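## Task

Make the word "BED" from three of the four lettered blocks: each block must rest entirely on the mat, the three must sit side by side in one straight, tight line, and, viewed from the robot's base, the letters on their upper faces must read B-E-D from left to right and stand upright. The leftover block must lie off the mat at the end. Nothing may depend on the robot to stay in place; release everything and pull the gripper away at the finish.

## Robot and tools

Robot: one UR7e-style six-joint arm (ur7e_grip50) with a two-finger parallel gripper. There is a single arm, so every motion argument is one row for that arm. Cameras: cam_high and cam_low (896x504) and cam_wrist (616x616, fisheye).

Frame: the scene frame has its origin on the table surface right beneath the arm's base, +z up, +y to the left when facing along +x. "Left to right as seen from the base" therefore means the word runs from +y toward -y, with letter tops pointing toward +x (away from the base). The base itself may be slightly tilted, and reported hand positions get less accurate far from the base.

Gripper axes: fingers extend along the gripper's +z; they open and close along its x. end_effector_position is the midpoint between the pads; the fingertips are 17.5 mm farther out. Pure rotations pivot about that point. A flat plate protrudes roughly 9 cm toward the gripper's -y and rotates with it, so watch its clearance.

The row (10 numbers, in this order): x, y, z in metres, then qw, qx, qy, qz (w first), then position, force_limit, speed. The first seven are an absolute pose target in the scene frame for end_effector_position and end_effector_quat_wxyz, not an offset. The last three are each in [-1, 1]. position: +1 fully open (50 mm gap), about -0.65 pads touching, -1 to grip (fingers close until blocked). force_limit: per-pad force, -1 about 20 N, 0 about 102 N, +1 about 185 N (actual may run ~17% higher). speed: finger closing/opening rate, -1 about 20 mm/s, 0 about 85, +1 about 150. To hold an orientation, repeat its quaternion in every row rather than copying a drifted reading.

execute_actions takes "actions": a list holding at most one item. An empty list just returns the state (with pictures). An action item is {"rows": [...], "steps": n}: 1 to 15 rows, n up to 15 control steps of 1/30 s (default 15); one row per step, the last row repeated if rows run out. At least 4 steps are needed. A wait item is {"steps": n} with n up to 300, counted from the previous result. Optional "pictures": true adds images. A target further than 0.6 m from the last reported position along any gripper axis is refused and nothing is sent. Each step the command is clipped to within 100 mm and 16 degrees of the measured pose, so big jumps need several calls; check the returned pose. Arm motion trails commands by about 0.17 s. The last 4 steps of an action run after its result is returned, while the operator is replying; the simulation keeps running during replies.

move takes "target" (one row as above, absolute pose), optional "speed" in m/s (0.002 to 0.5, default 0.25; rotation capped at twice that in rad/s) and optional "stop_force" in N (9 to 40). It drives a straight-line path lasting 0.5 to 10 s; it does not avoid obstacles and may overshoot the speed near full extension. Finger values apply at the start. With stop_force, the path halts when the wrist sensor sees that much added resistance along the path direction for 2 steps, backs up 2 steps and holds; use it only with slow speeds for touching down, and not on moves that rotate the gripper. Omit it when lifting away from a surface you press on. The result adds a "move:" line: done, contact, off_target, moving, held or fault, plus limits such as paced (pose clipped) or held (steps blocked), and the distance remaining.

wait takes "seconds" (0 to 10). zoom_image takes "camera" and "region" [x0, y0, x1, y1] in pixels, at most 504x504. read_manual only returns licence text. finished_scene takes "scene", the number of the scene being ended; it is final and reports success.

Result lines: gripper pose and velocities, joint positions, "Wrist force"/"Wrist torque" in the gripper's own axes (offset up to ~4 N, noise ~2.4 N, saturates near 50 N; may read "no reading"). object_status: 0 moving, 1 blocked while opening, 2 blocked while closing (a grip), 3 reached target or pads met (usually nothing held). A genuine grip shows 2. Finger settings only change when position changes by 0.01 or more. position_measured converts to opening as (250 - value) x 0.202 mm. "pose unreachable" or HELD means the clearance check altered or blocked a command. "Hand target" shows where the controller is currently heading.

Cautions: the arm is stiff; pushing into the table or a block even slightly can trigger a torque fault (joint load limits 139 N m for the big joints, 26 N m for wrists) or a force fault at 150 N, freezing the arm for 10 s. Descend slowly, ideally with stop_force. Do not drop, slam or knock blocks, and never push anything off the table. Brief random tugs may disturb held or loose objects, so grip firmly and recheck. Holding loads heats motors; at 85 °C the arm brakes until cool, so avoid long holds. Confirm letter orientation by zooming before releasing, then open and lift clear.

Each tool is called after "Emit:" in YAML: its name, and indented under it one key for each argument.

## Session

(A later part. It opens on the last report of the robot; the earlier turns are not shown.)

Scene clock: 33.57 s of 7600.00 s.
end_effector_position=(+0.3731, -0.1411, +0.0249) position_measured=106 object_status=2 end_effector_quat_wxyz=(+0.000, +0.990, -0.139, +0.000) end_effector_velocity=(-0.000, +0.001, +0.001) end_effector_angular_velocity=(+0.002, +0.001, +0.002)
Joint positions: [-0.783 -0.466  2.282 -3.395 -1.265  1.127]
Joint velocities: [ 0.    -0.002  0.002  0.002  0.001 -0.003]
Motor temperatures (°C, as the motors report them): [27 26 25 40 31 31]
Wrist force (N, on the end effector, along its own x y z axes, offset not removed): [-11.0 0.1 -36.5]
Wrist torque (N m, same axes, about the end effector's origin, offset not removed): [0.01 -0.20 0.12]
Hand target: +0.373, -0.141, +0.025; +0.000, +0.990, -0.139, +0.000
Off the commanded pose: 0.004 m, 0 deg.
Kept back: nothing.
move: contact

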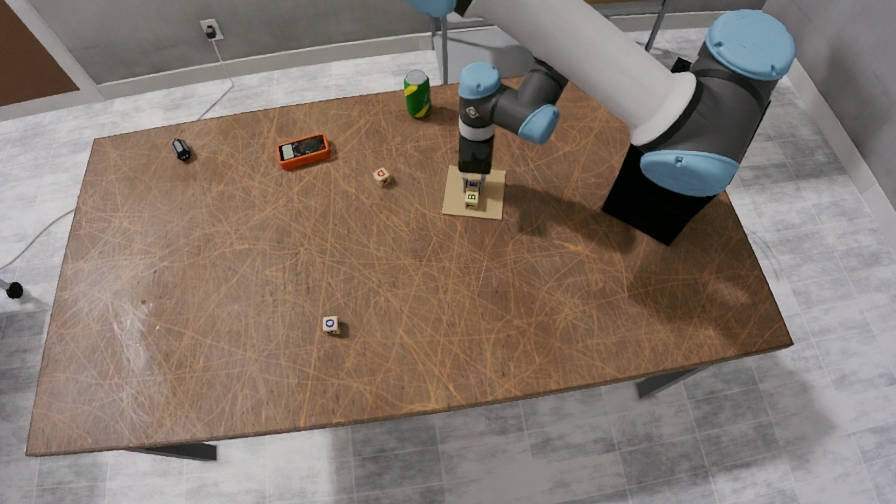

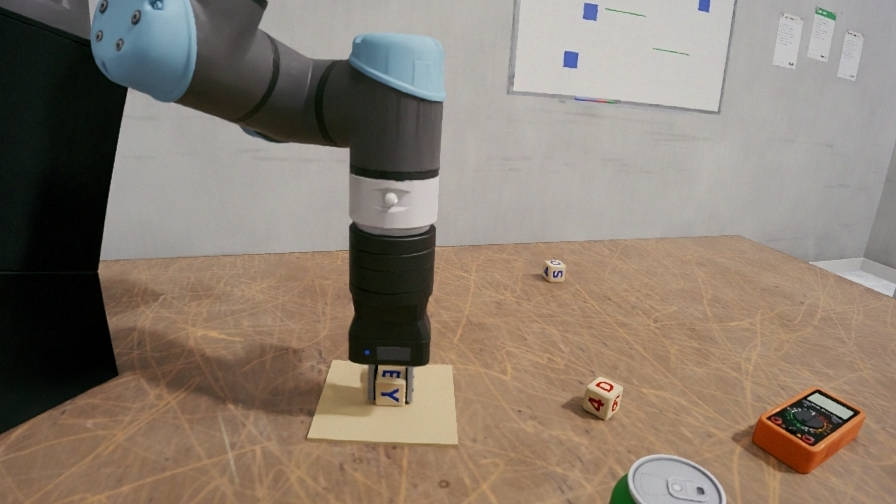

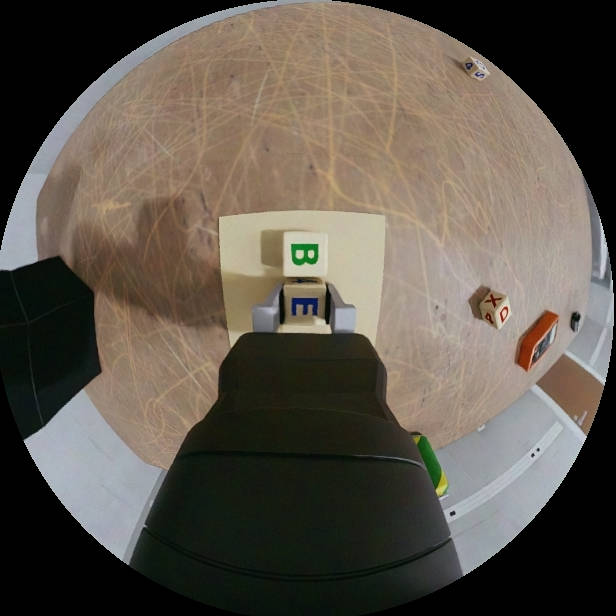

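Emit:
move:
  target: [0.373,-0.141,0.0257,0,0.9903,-0.1392,0,1,-0.5,-0.5]
  speed: 0.01

Emit:
move:
  target: [0.373,-0.141,0.09,0,0.9903,-0.1392,0,1,-0.5,0]
  speed: 0.1

Emit:
move:
  target: [0.59,-0.19,0.1,0,0.595,0.804,0,1,-0.5,0]

Scene clock: 34.83 s of 7600.00 s.
end_effector_position=(+0.3730, -0.1410, +0.0257) position_measured=3 object_status=3 end_effector_quat_wxyz=(+0.000, +0.990, -0.139, -0.000) end_effector_velocity=(+0.000, +0.000, -0.000) end_effector_angular_velocity=(+0.000, -0.001, +0.000)
Joint positions: [-0.783 -0.468  2.284 -3.393 -1.265  1.127]
Joint velocities: [-0.     0.    -0.    -0.     0.001 -0.   ]
Motor temperatures (°C, as the motors report them): [27 26 25 40 31 31]
Wrist force (N, on the end effector, along its own x y z axes, offset not removed): [-1.3 0.8 -3.1]
Wrist torque (N m, same axes, about the end effector's origin, offset not removed): [-0.07 0.34 0.14]
Hand target: +0.373, -0.141, +0.026; -0.000, +0.990, -0.139, +0.000
Off the commanded pose: 0.000 m, 0 deg.
Kept back: nothing.
move: done

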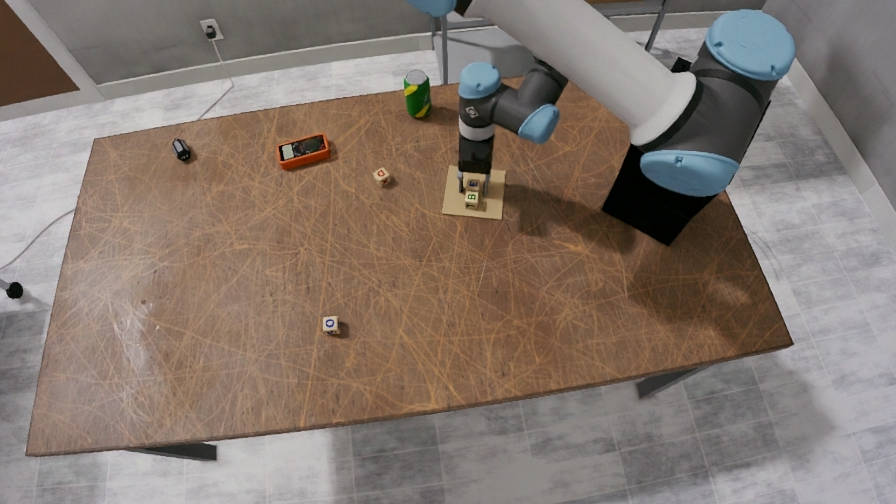

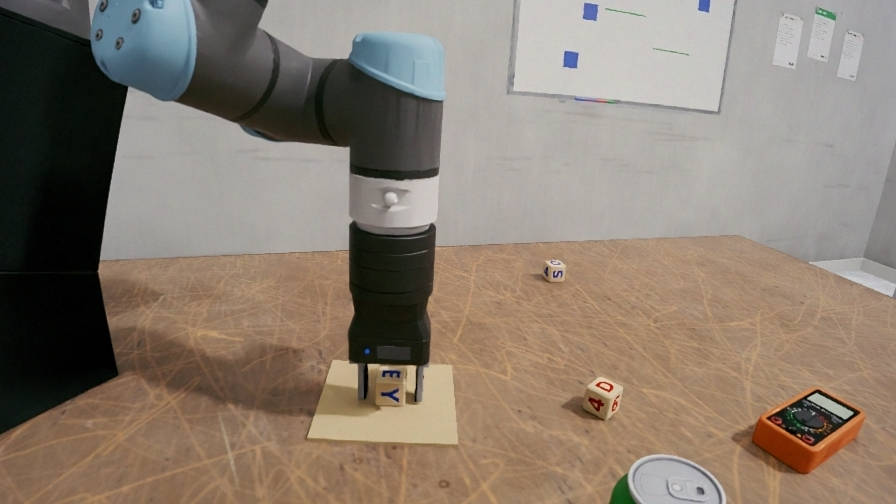

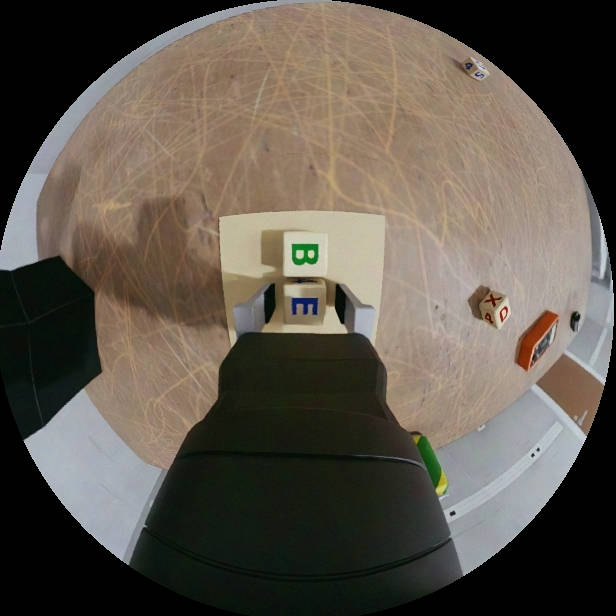

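Scene clock: 35.93 s of 7600.00 s.
end_effector_position=(+0.3730, -0.1409, +0.0899) position_measured=3 object_status=3 end_effector_quat_wxyz=(-0.000, +0.990, -0.139, +0.000) end_effector_velocity=(+0.000, -0.000, +0.001) end_effector_angular_velocity=(+0.000, +0.000, -0.000)
Joint positions: [-0.834 -0.665  2.382 -3.278 -1.265  1.073]
Joint velocities: [-0.001 -0.004  0.001  0.003 -0.    -0.001]
Motor temperatures (°C, as the motors report them): [27 26 25 40 31 31]
Wrist force (N, on the end effector, along its own x y z axes, offset not removed): [-2.2 1.2 -1.8]
Wrist torque (N m, same axes, about the end effector's origin, offset not removed): [0.06 0.53 0.13]
Hand target: +0.373, -0.141, +0.090; -0.000, +0.990, -0.139, -0.000
Off the commanded pose: 0.000 m, 0 deg.
Kept back: nothing.
move: done

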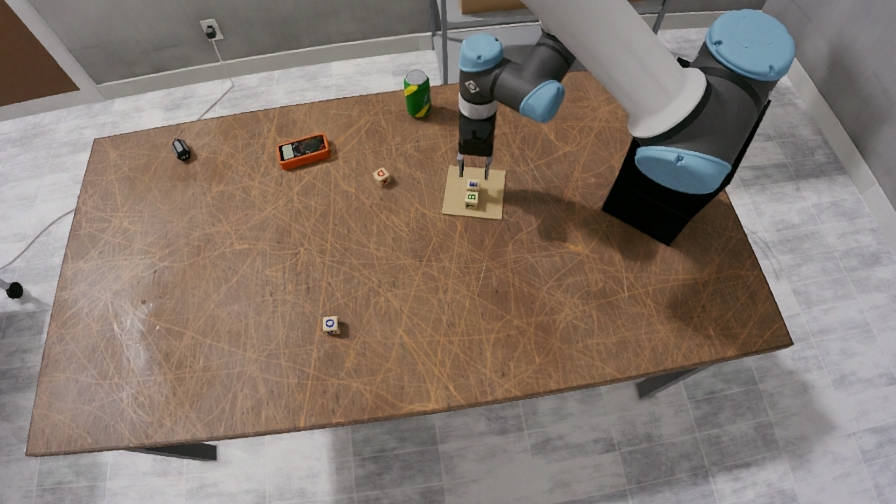

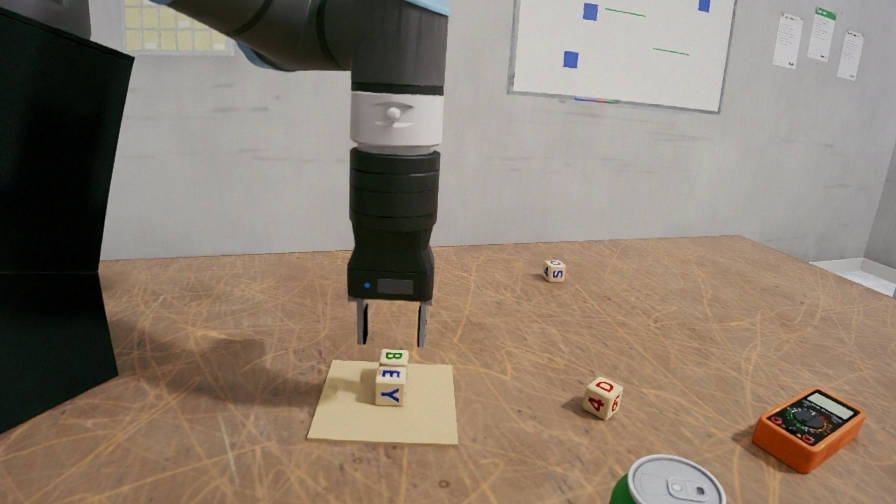

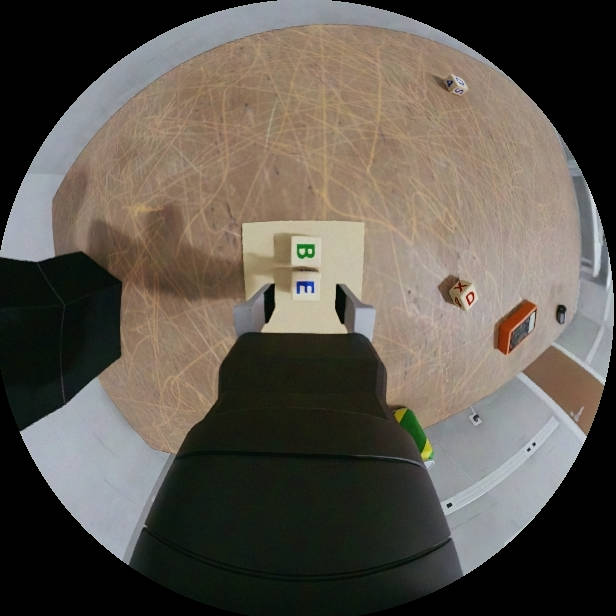

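Scene clock: 40.67 s of 7600.00 s.
end_effector_position=(+0.5900, -0.1899, +0.0999) position_measured=3 object_status=3 end_effector_quat_wxyz=(+0.000, +0.595, +0.804, -0.000) end_effector_velocity=(+0.001, +0.000, -0.000) end_effector_angular_velocity=(+0.003, +0.000, +0.007)
Joint positions: [-0.581 -0.677  1.745 -2.709 -1.273 -0.808]
Joint velocities: [ 0.     0.001 -0.003  0.003  0.002 -0.007]
Motor temperatures (°C, as the motors report them): [27 26 25 40 31 31]
Wrist force (N, on the end effector, along its own x y z axes, offset not removed): [0.6 1.5 -1.8]
Wrist torque (N m, same axes, about the end effector's origin, offset not removed): [0.07 0.05 0.05]
Hand target: +0.590, -0.190, +0.100; +0.000, +0.595, +0.804, -0.000
Off the commanded pose: 0.000 m, 0 deg.
Kept back: nothing.
move: done

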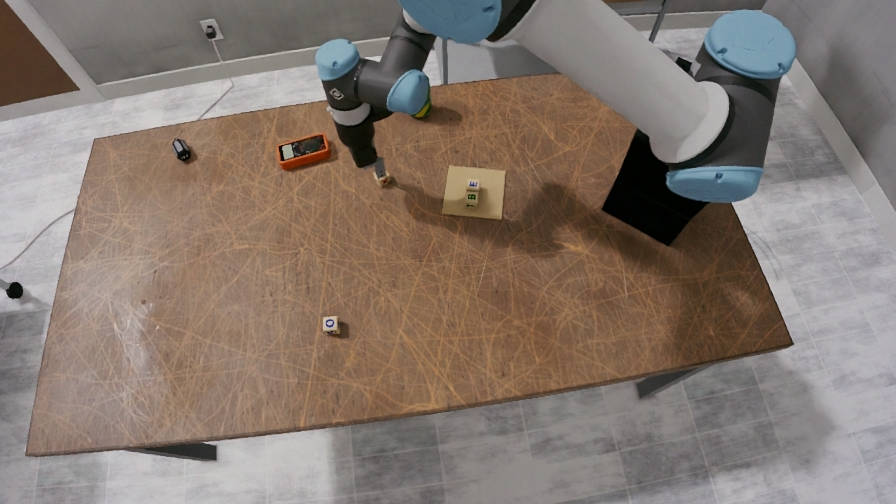

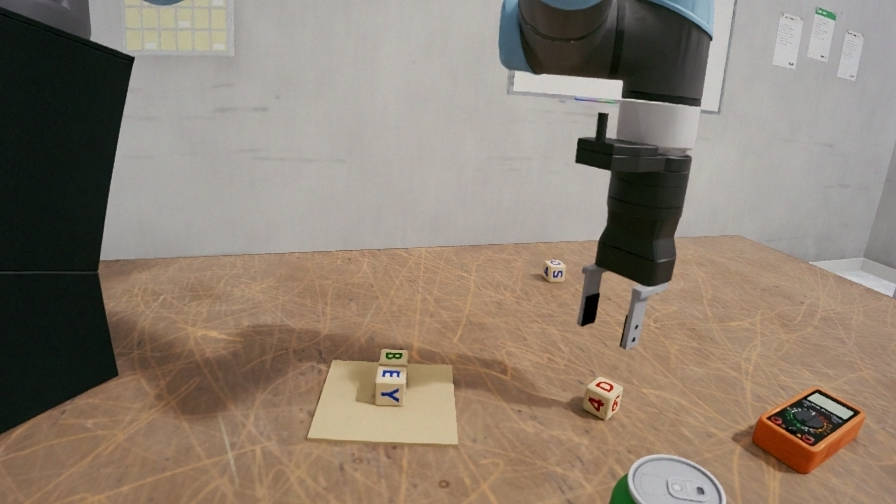

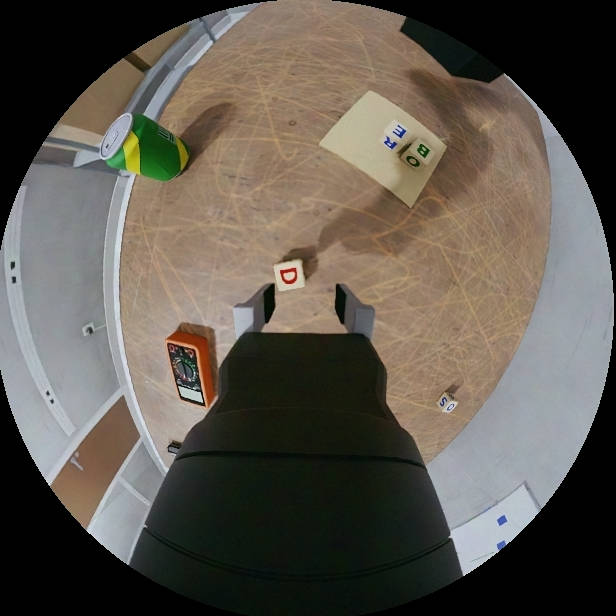

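Emit:
move:
  target: [0.5855,-0.209,0.07,0,0.5225,0.8526,0,1,-0.5,0]
  speed: 0.1

Emit:
zoom_image:
  camera: "cam_wrist"
  region: [205,180,405,380]

Scene clock: 42.13 s of 7600.00 s.
end_effector_position=(+0.5855, -0.2089, +0.0701) position_measured=3 object_status=3 end_effector_quat_wxyz=(+0.000, +0.523, +0.853, -0.000) end_effector_velocity=(-0.000, -0.001, -0.001) end_effector_angular_velocity=(-0.000, +0.001, +0.006)
Joint positions: [-0.592 -0.604  1.717 -2.75  -1.272 -0.994]
Joint velocities: [-0.     0.002 -0.001 -0.001 -0.001 -0.006]
Motor temperatures (°C, as the motors report them): [27 26 25 40 31 31]
Wrist force (N, on the end effector, along its own x y z axes, offset not removed): [-2.6 1.1 -3.1]
Wrist torque (N m, same axes, about the end effector's origin, offset not removed): [-0.01 0.51 0.19]
Hand target: +0.586, -0.209, +0.070; -0.000, +0.523, +0.853, +0.000
Off the commanded pose: 0.000 m, 0 deg.
Kept back: nothing.
move: done

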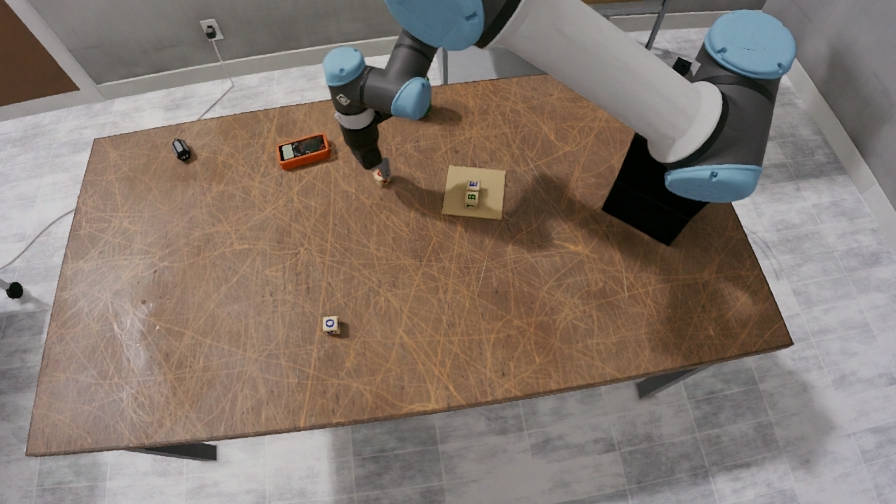

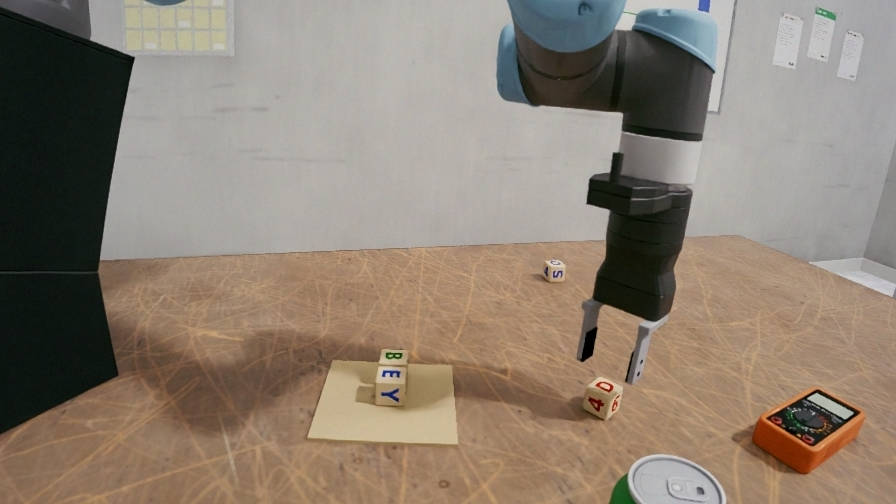

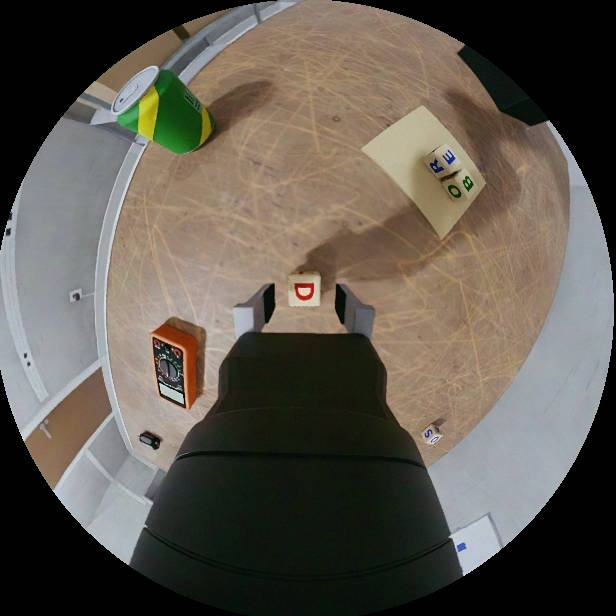

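Region (205, 180, 405, 380) of cam_wrist's 616x616 image, scaled by 2.520, with more detail than that image has.

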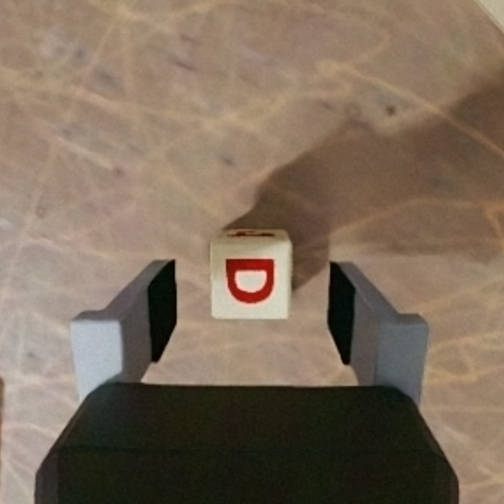

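Emit:
move:
  target: [0.5855,-0.209,0.022,0,0.5225,0.8526,0,1,-0.5,0]
  speed: 0.06

Emit:
move:
  target: [0.5855,-0.209,0.022,0,0.5225,0.8526,0,-1,-0.5,0]

Emit:
move:
  target: [0.5855,-0.209,0.08,0,0.5225,0.8526,0,-1,-0.5,0]
  speed: 0.1

Emit:
move:
  target: [0.3628,-0.1762,0.075,0,0.9903,-0.1392,0,-1,-0.5,0]

Emit:
move:
  target: [0.3628,-0.1762,0.033,0,0.9903,-0.1392,0,-1,-0.5,0]
  speed: 0.05

Scene clock: 43.53 s of 7600.00 s.
end_effector_position=(+0.5855, -0.2090, +0.0221) position_measured=3 object_status=3 end_effector_quat_wxyz=(+0.000, +0.523, +0.853, -0.000) end_effector_velocity=(+0.000, +0.000, -0.002) end_effector_angular_velocity=(+0.001, +0.001, -0.001)
Joint positions: [-0.57  -0.498  1.66  -2.805 -1.274 -0.971]
Joint velocities: [ 0.001  0.003 -0.003  0.     0.     0.001]
Motor temperatures (°C, as the motors report them): [27 26 25 40 31 31]
Wrist force (N, on the end effector, along its own x y z axes, offset not removed): [-0.5 0.2 -1.7]
Wrist torque (N m, same axes, about the end effector's origin, offset not removed): [-0.17 0.17 0.10]
Hand target: +0.586, -0.209, +0.022; +0.000, +0.523, +0.853, -0.000
Off the commanded pose: 0.000 m, 0 deg.
Kept back: nothing.
move: done

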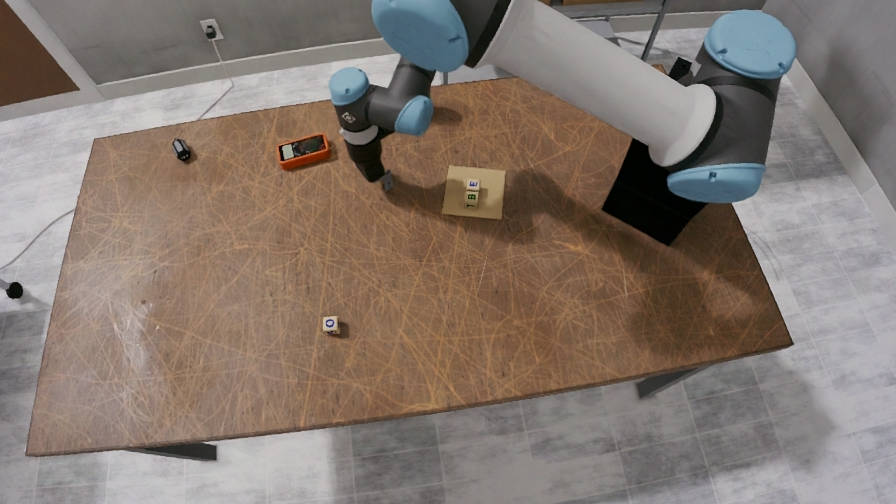

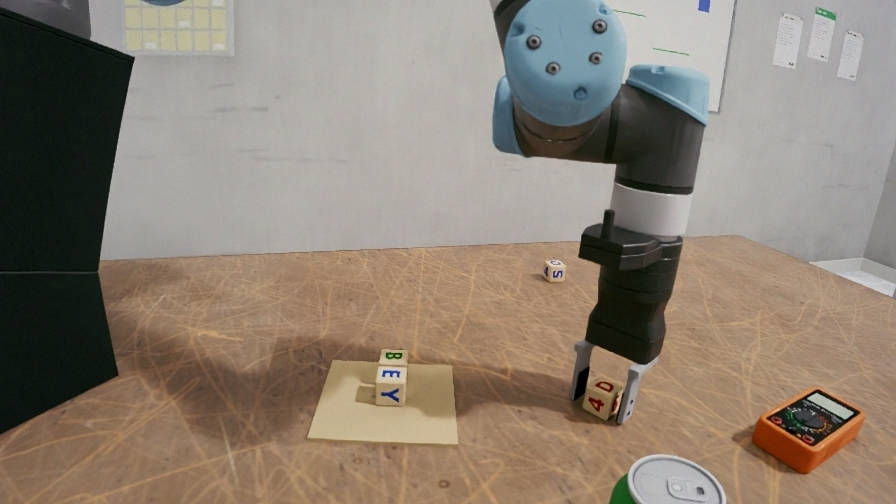

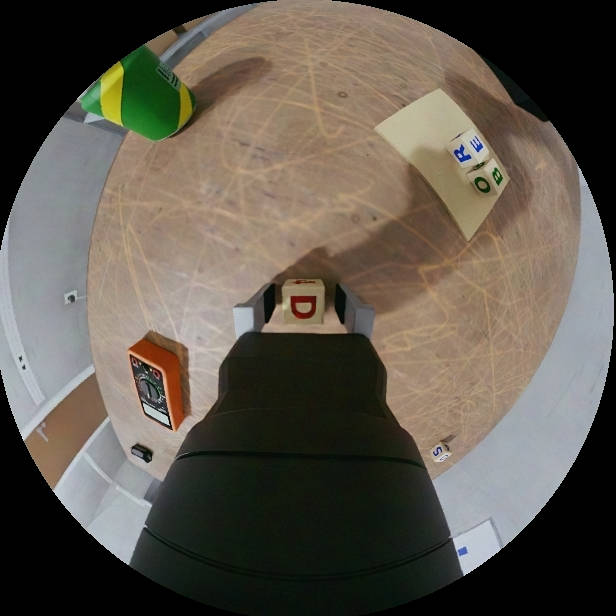

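Scene clock: 44.23 s of 7600.00 s.
end_effector_position=(+0.5855, -0.2090, +0.0220) position_measured=106 object_status=2 end_effector_quat_wxyz=(+0.000, +0.523, +0.853, -0.000) end_effector_velocity=(+0.000, +0.000, +0.000) end_effector_angular_velocity=(+0.001, -0.001, +0.001)
Joint positions: [-0.57  -0.498  1.66  -2.805 -1.274 -0.971]
Joint velocities: [ 0.    -0.001  0.001 -0.     0.001 -0.001]
Motor temperatures (°C, as the motors report them): [27 26 25 40 31 31]
Wrist force (N, on the end effector, along its own x y z axes, offset not removed): [-0.2 1.8 -5.5]
Wrist torque (N m, same axes, about the end effector's origin, offset not removed): [0.21 0.48 0.13]
Hand target: +0.586, -0.209, +0.022; +0.000, +0.523, +0.853, -0.000
Off the commanded pose: 0.000 m, 0 deg.
Kept back: nothing.
move: done

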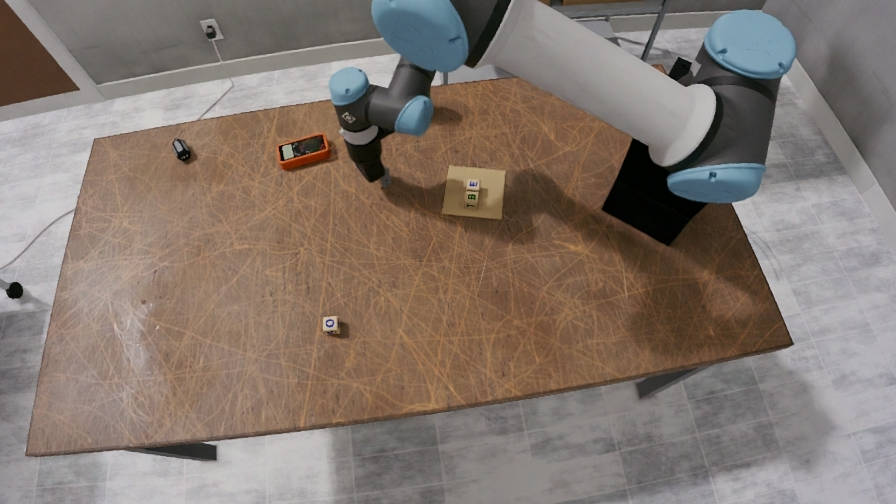

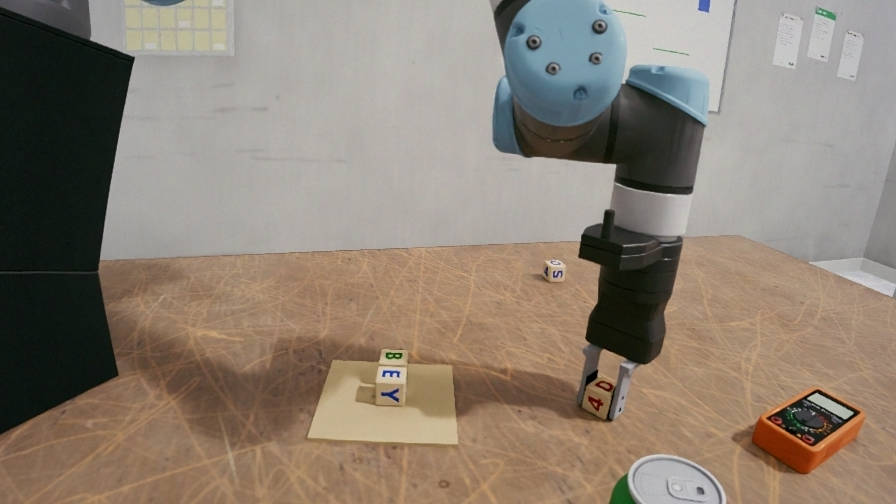

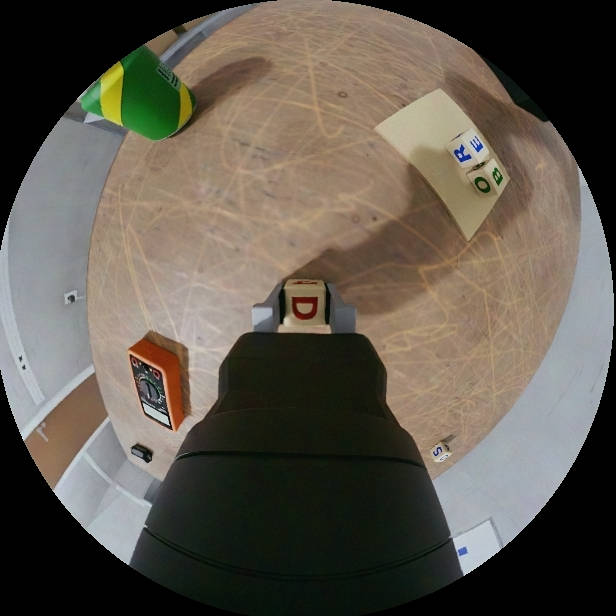

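Scene clock: 45.23 s of 7600.00 s.
end_effector_position=(+0.5855, -0.2090, +0.0799) position_measured=106 object_status=2 end_effector_quat_wxyz=(-0.000, +0.523, +0.853, +0.000) end_effector_velocity=(+0.000, +0.000, +0.002) end_effector_angular_velocity=(+0.000, -0.001, -0.001)
Joint positions: [-0.597 -0.626  1.727 -2.737 -1.272 -0.999]
Joint velocities: [-0.001 -0.003  0.001  0.002  0.001 -0.   ]
Motor temperatures (°C, as the motors report them): [27 26 25 40 31 31]
Wrist force (N, on the end effector, along its own x y z axes, offset not removed): [-1.7 2.7 -1.7]
Wrist torque (N m, same axes, about the end effector's origin, offset not removed): [0.22 0.48 0.13]
Hand target: +0.585, -0.209, +0.080; -0.000, +0.523, +0.853, +0.000
Off the commanded pose: 0.000 m, 0 deg.
Kept back: nothing.
move: done

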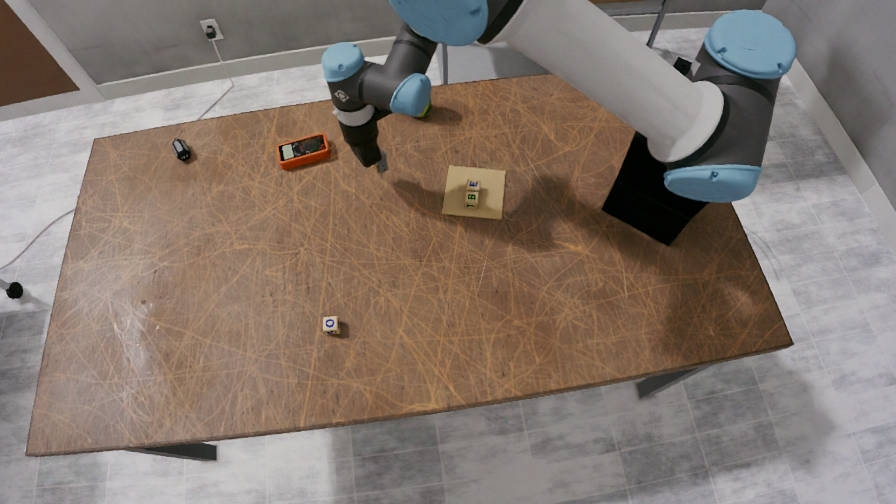

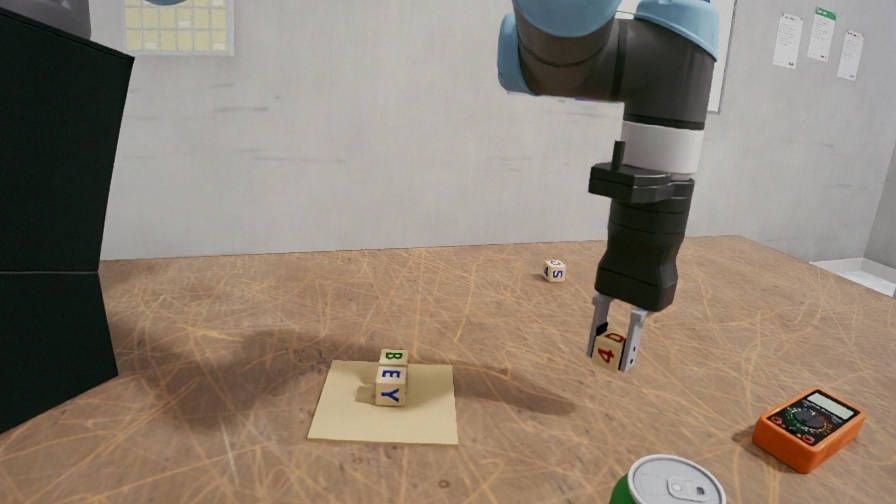

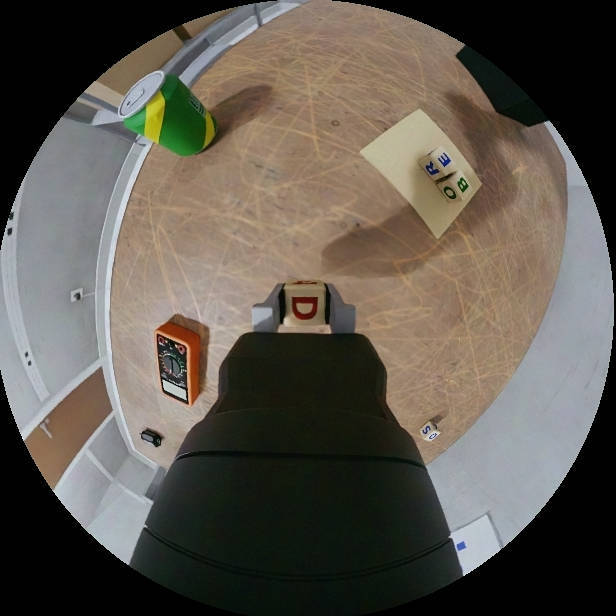

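Scene clock: 50.33 s of 7600.00 s.
end_effector_position=(+0.3629, -0.1764, +0.0751) position_measured=106 object_status=2 end_effector_quat_wxyz=(-0.000, +0.990, -0.139, -0.000) end_effector_velocity=(-0.001, +0.000, -0.000) end_effector_angular_velocity=(-0.002, -0.001, -0.007)
Joint positions: [-0.902 -0.597  2.334 -3.276 -1.267  1.002]
Joint velocities: [-0.001  0.002  0.003 -0.007 -0.     0.007]
Motor temperatures (°C, as the motors report them): [27 26 25 40 31 31]
Wrist force (N, on the end effector, along its own x y z axes, offset not removed): [-1.2 2.6 -2.1]
Wrist torque (N m, same axes, about the end effector's origin, offset not removed): [0.24 0.31 0.10]
Hand target: +0.363, -0.176, +0.075; -0.000, +0.990, -0.139, -0.000
Off the commanded pose: 0.000 m, 0 deg.
Kept back: nothing.
move: done

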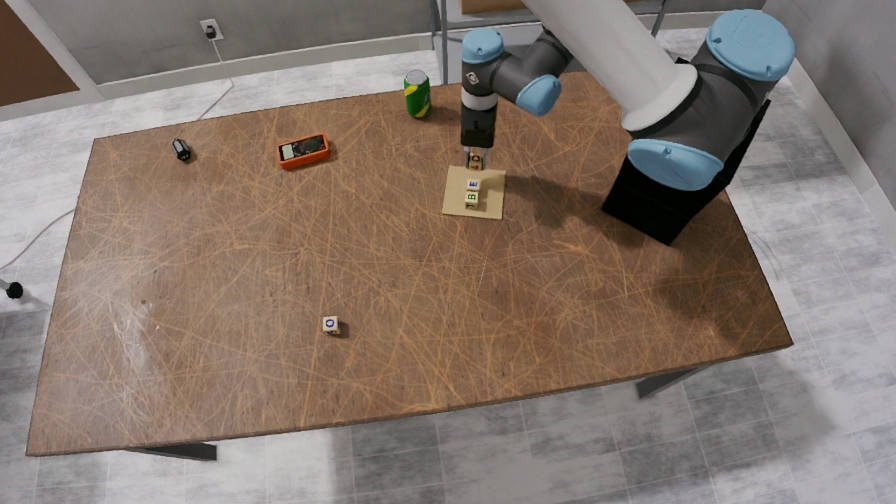

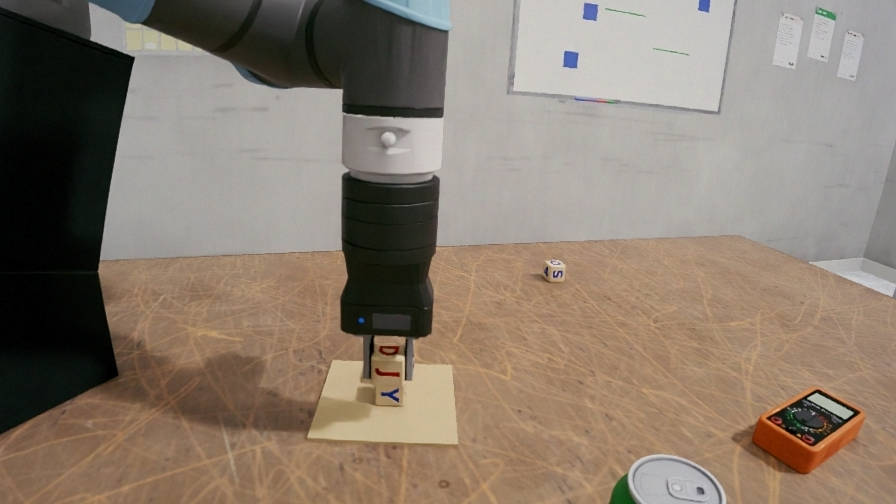

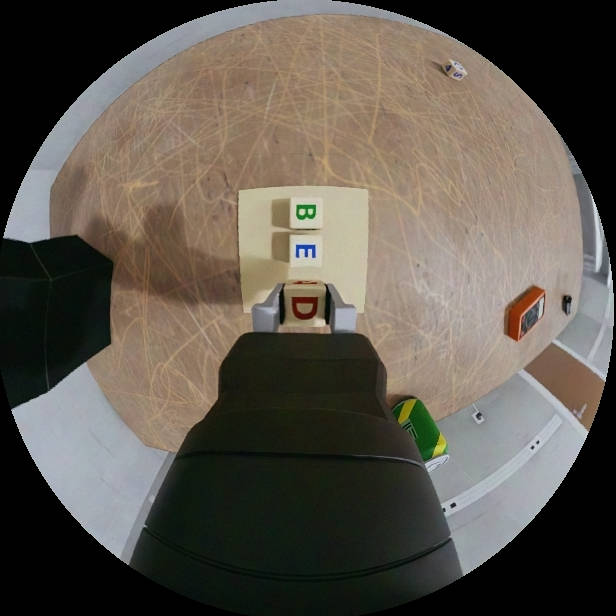

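Scene clock: 51.53 s of 7600.00 s.
end_effector_position=(+0.3628, -0.1762, +0.0331) position_measured=106 object_status=2 end_effector_quat_wxyz=(+0.000, +0.990, -0.139, -0.000) end_effector_velocity=(-0.000, +0.000, -0.001) end_effector_angular_velocity=(-0.000, +0.000, -0.001)
Joint positions: [-0.869 -0.472  2.271 -3.349 -1.266  1.037]
Joint velocities: [ 0.001  0.003 -0.001 -0.002 -0.     0.002]
Motor temperatures (°C, as the motors report them): [27 26 25 40 31 31]
Wrist force (N, on the end effector, along its own x y z axes, offset not removed): [-1.2 1.2 -2.5]
Wrist torque (N m, same axes, about the end effector's origin, offset not removed): [0.01 0.26 0.06]
Hand target: +0.363, -0.176, +0.033; +0.000, +0.990, -0.139, -0.000
Off the commanded pose: 0.000 m, 0 deg.
Kept back: nothing.
move: done

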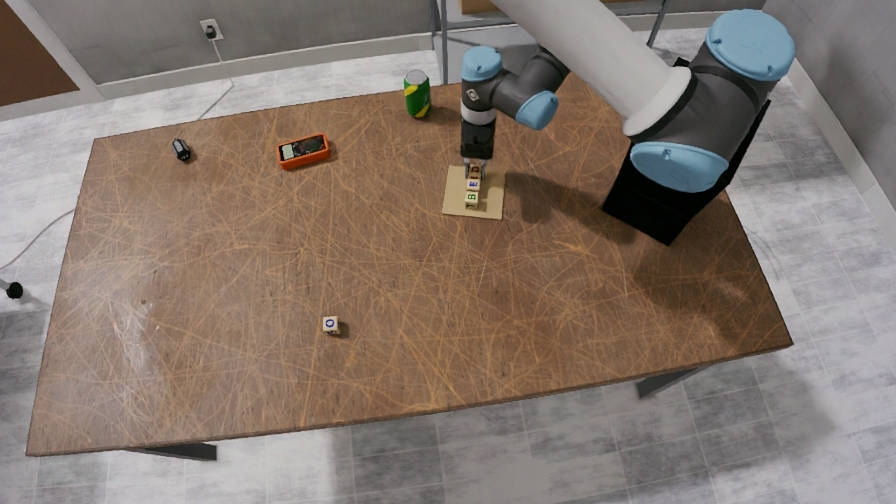

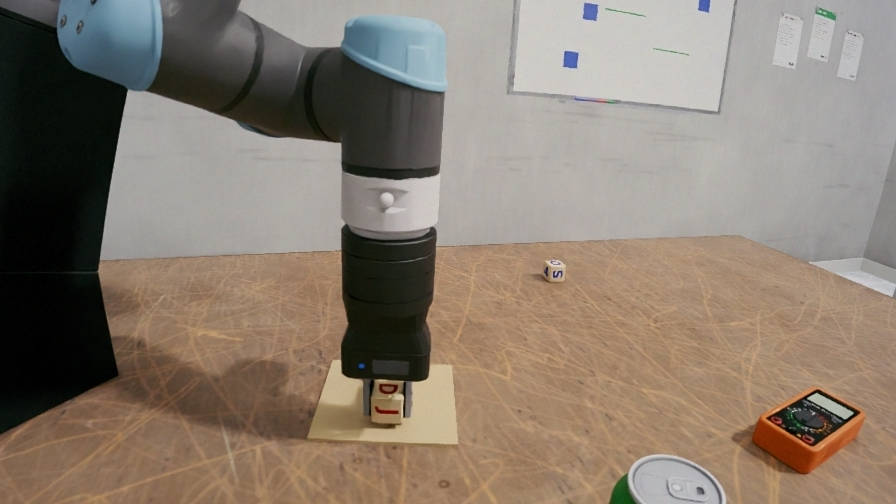

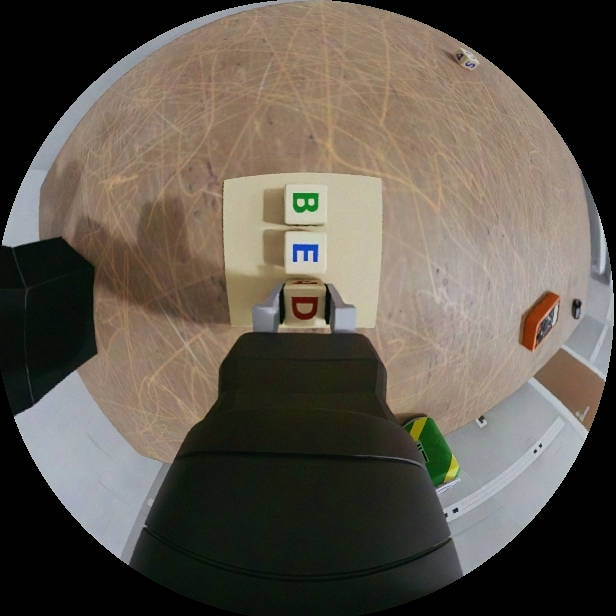

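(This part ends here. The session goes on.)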